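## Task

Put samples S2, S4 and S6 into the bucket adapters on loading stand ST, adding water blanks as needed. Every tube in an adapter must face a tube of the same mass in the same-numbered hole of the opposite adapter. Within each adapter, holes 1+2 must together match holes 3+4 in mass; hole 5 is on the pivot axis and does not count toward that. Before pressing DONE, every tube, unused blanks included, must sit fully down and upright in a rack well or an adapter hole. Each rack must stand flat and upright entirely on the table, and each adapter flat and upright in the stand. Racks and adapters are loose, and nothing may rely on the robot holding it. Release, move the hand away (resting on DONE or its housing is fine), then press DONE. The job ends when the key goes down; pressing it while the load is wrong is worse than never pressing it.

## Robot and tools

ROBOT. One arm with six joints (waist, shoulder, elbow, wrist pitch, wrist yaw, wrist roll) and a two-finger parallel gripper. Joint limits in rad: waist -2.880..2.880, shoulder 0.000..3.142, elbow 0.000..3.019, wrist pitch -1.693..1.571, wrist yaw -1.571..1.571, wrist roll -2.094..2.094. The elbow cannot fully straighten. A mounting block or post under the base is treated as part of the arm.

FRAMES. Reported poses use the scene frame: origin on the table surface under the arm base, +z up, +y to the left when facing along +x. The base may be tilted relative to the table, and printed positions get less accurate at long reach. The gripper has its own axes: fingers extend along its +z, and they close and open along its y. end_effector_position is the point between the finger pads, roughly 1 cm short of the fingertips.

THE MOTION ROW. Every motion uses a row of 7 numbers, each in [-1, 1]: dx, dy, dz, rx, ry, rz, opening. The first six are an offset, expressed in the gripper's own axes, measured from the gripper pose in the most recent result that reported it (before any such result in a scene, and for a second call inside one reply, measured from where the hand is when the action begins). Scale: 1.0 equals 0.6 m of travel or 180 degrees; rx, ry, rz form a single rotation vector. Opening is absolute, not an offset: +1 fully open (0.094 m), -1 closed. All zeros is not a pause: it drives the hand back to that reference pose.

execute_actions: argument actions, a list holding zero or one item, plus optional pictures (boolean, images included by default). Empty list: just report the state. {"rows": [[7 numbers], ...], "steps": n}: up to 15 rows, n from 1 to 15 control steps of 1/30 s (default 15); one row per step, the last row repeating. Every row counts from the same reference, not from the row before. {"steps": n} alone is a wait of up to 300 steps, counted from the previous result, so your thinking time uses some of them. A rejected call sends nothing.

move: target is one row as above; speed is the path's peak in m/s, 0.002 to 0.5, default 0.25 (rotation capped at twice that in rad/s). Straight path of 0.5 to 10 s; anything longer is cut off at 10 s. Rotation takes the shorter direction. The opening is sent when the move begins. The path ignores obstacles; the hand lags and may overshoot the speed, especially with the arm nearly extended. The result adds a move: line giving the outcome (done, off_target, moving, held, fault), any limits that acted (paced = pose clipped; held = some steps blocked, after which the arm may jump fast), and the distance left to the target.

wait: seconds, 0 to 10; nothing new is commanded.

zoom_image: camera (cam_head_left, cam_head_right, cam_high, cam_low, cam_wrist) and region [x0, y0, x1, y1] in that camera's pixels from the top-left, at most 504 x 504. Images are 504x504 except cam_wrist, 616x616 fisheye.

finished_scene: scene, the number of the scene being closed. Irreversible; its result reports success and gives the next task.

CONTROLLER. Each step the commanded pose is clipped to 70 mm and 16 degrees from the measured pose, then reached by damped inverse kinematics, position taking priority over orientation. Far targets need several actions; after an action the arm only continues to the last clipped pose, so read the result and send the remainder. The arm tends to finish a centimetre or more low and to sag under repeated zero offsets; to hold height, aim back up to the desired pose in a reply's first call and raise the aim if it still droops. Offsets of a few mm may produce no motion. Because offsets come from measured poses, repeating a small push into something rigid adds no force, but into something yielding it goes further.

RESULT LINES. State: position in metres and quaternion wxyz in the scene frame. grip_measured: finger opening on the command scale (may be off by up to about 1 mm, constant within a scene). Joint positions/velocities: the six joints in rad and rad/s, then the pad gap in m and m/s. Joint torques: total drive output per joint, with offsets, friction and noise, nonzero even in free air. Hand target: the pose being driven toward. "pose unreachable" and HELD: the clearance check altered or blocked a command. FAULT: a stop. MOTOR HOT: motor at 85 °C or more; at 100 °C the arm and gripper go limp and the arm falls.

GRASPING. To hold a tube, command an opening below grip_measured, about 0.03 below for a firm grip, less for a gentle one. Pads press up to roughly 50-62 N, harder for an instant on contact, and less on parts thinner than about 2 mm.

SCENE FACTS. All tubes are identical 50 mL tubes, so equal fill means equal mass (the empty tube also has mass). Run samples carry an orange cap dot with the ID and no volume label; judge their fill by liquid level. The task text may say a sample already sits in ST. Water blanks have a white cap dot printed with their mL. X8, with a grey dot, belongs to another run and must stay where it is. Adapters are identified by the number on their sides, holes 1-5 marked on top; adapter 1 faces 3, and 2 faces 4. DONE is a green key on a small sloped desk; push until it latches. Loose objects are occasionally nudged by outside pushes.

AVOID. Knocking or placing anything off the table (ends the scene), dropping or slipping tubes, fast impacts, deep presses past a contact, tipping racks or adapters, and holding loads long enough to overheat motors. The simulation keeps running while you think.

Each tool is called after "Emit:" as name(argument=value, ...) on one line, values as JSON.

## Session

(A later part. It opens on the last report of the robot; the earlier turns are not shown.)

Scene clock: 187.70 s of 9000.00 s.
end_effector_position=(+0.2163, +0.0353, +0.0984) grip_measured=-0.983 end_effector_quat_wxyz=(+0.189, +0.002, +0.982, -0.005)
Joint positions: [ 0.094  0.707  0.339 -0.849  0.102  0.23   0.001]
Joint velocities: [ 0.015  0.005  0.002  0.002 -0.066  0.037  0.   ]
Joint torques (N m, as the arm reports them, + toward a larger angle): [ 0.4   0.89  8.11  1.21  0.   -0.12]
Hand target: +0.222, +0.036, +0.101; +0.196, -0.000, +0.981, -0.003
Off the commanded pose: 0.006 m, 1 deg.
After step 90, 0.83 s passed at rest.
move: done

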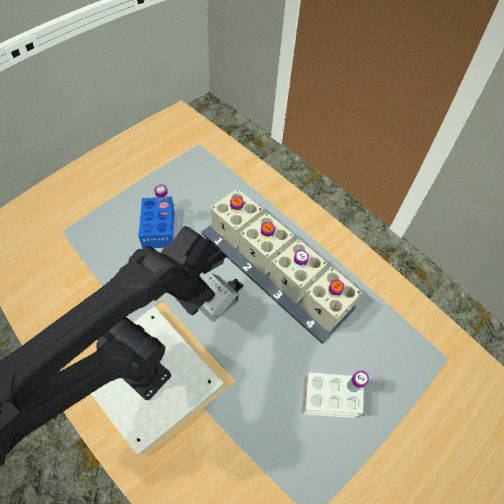

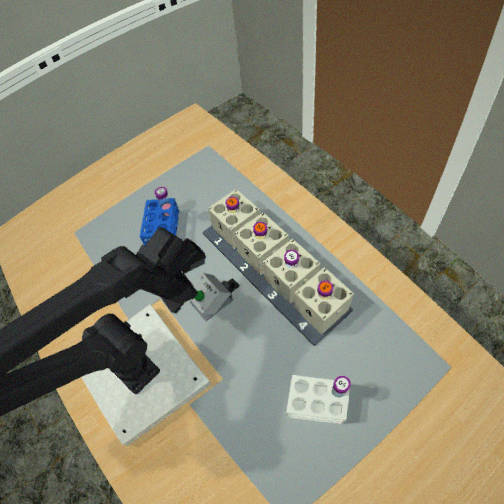

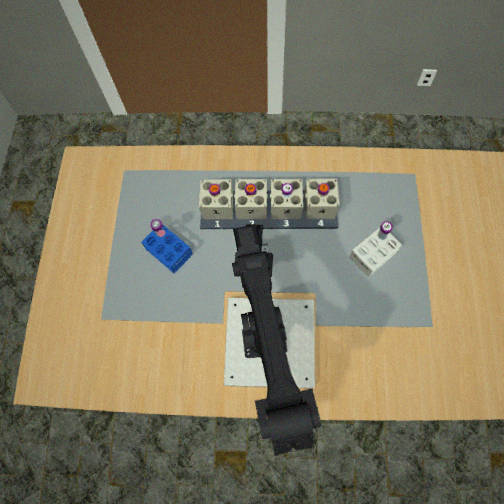

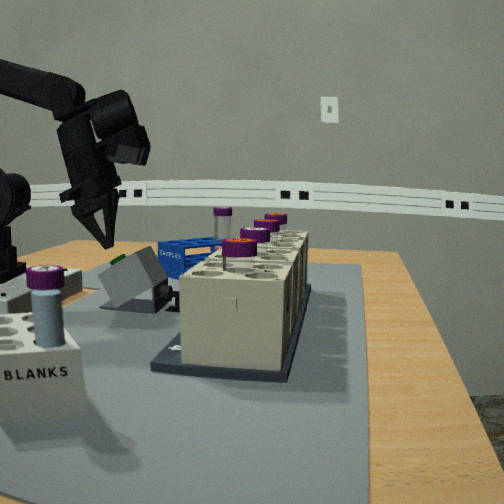

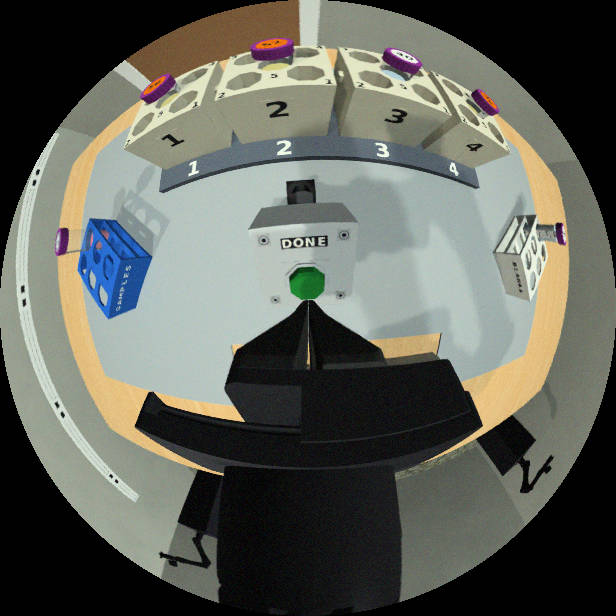

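Emit:
move(target=[-0.017,0,0.045,0,0,0,-1], speed=0.03)

Scene clock: 192.17 s of 9000.00 s.
end_effector_position=(+0.2282, +0.0351, +0.0807) grip_measured=-0.984 end_effector_quat_wxyz=(+0.184, +0.002, +0.983, -0.006)
Joint positions: [ 0.076  0.81   0.326 -0.741  0.096  0.213  0.001]
Joint velocities: [-0.015  0.005 -0.002  0.007 -0.022 -0.037 -0.001]
Joint torques (N m, as the arm reports them, + toward a larger angle): no reading
After step 90, 0.57 s passed at rest.
move: unfinished (the scene ended)
The task's run has ended: the event that ends the task has happened. This ends this scene only. If you have not yet called finished_scene for this scene, call it to go on to the next scene.

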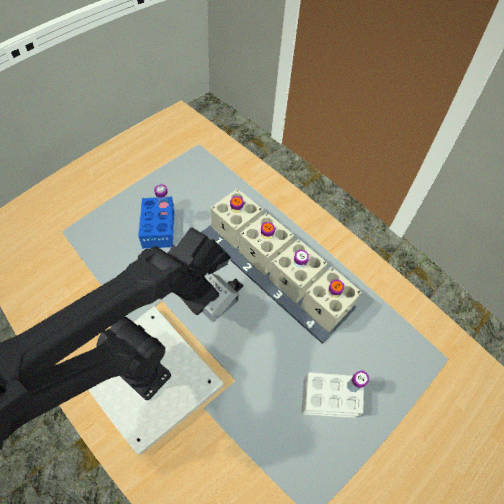

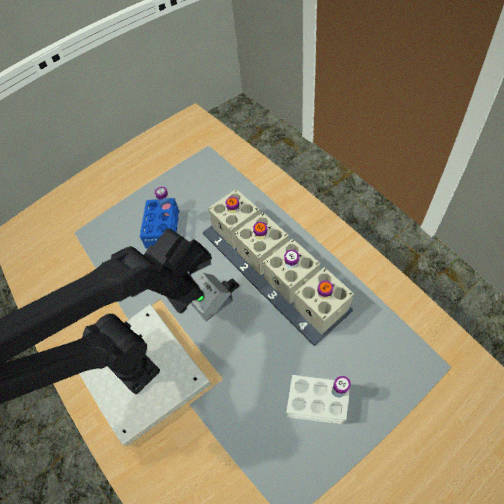

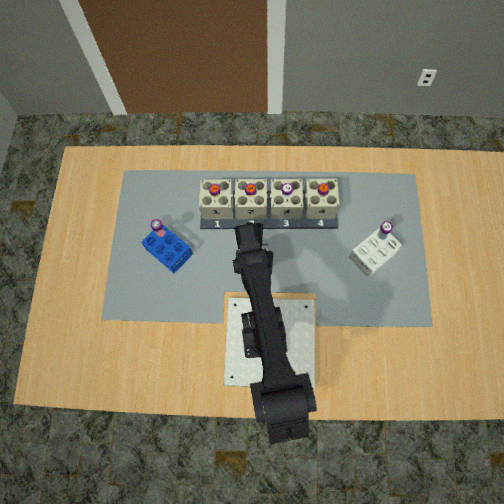

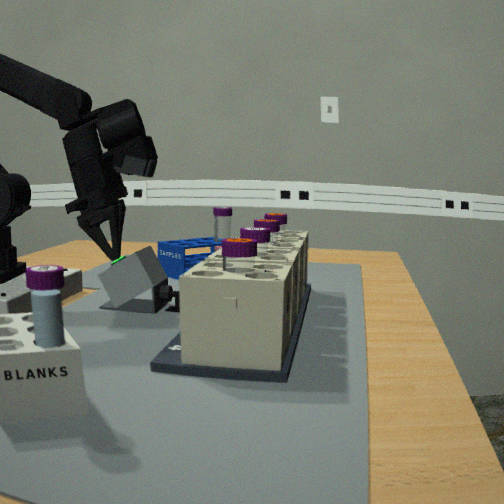

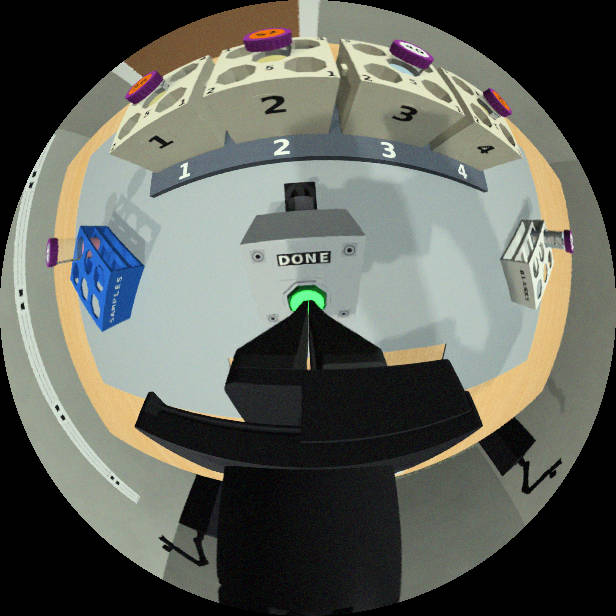

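Emit:
finished_scene(scene=1)

The scene is finished: the task was done.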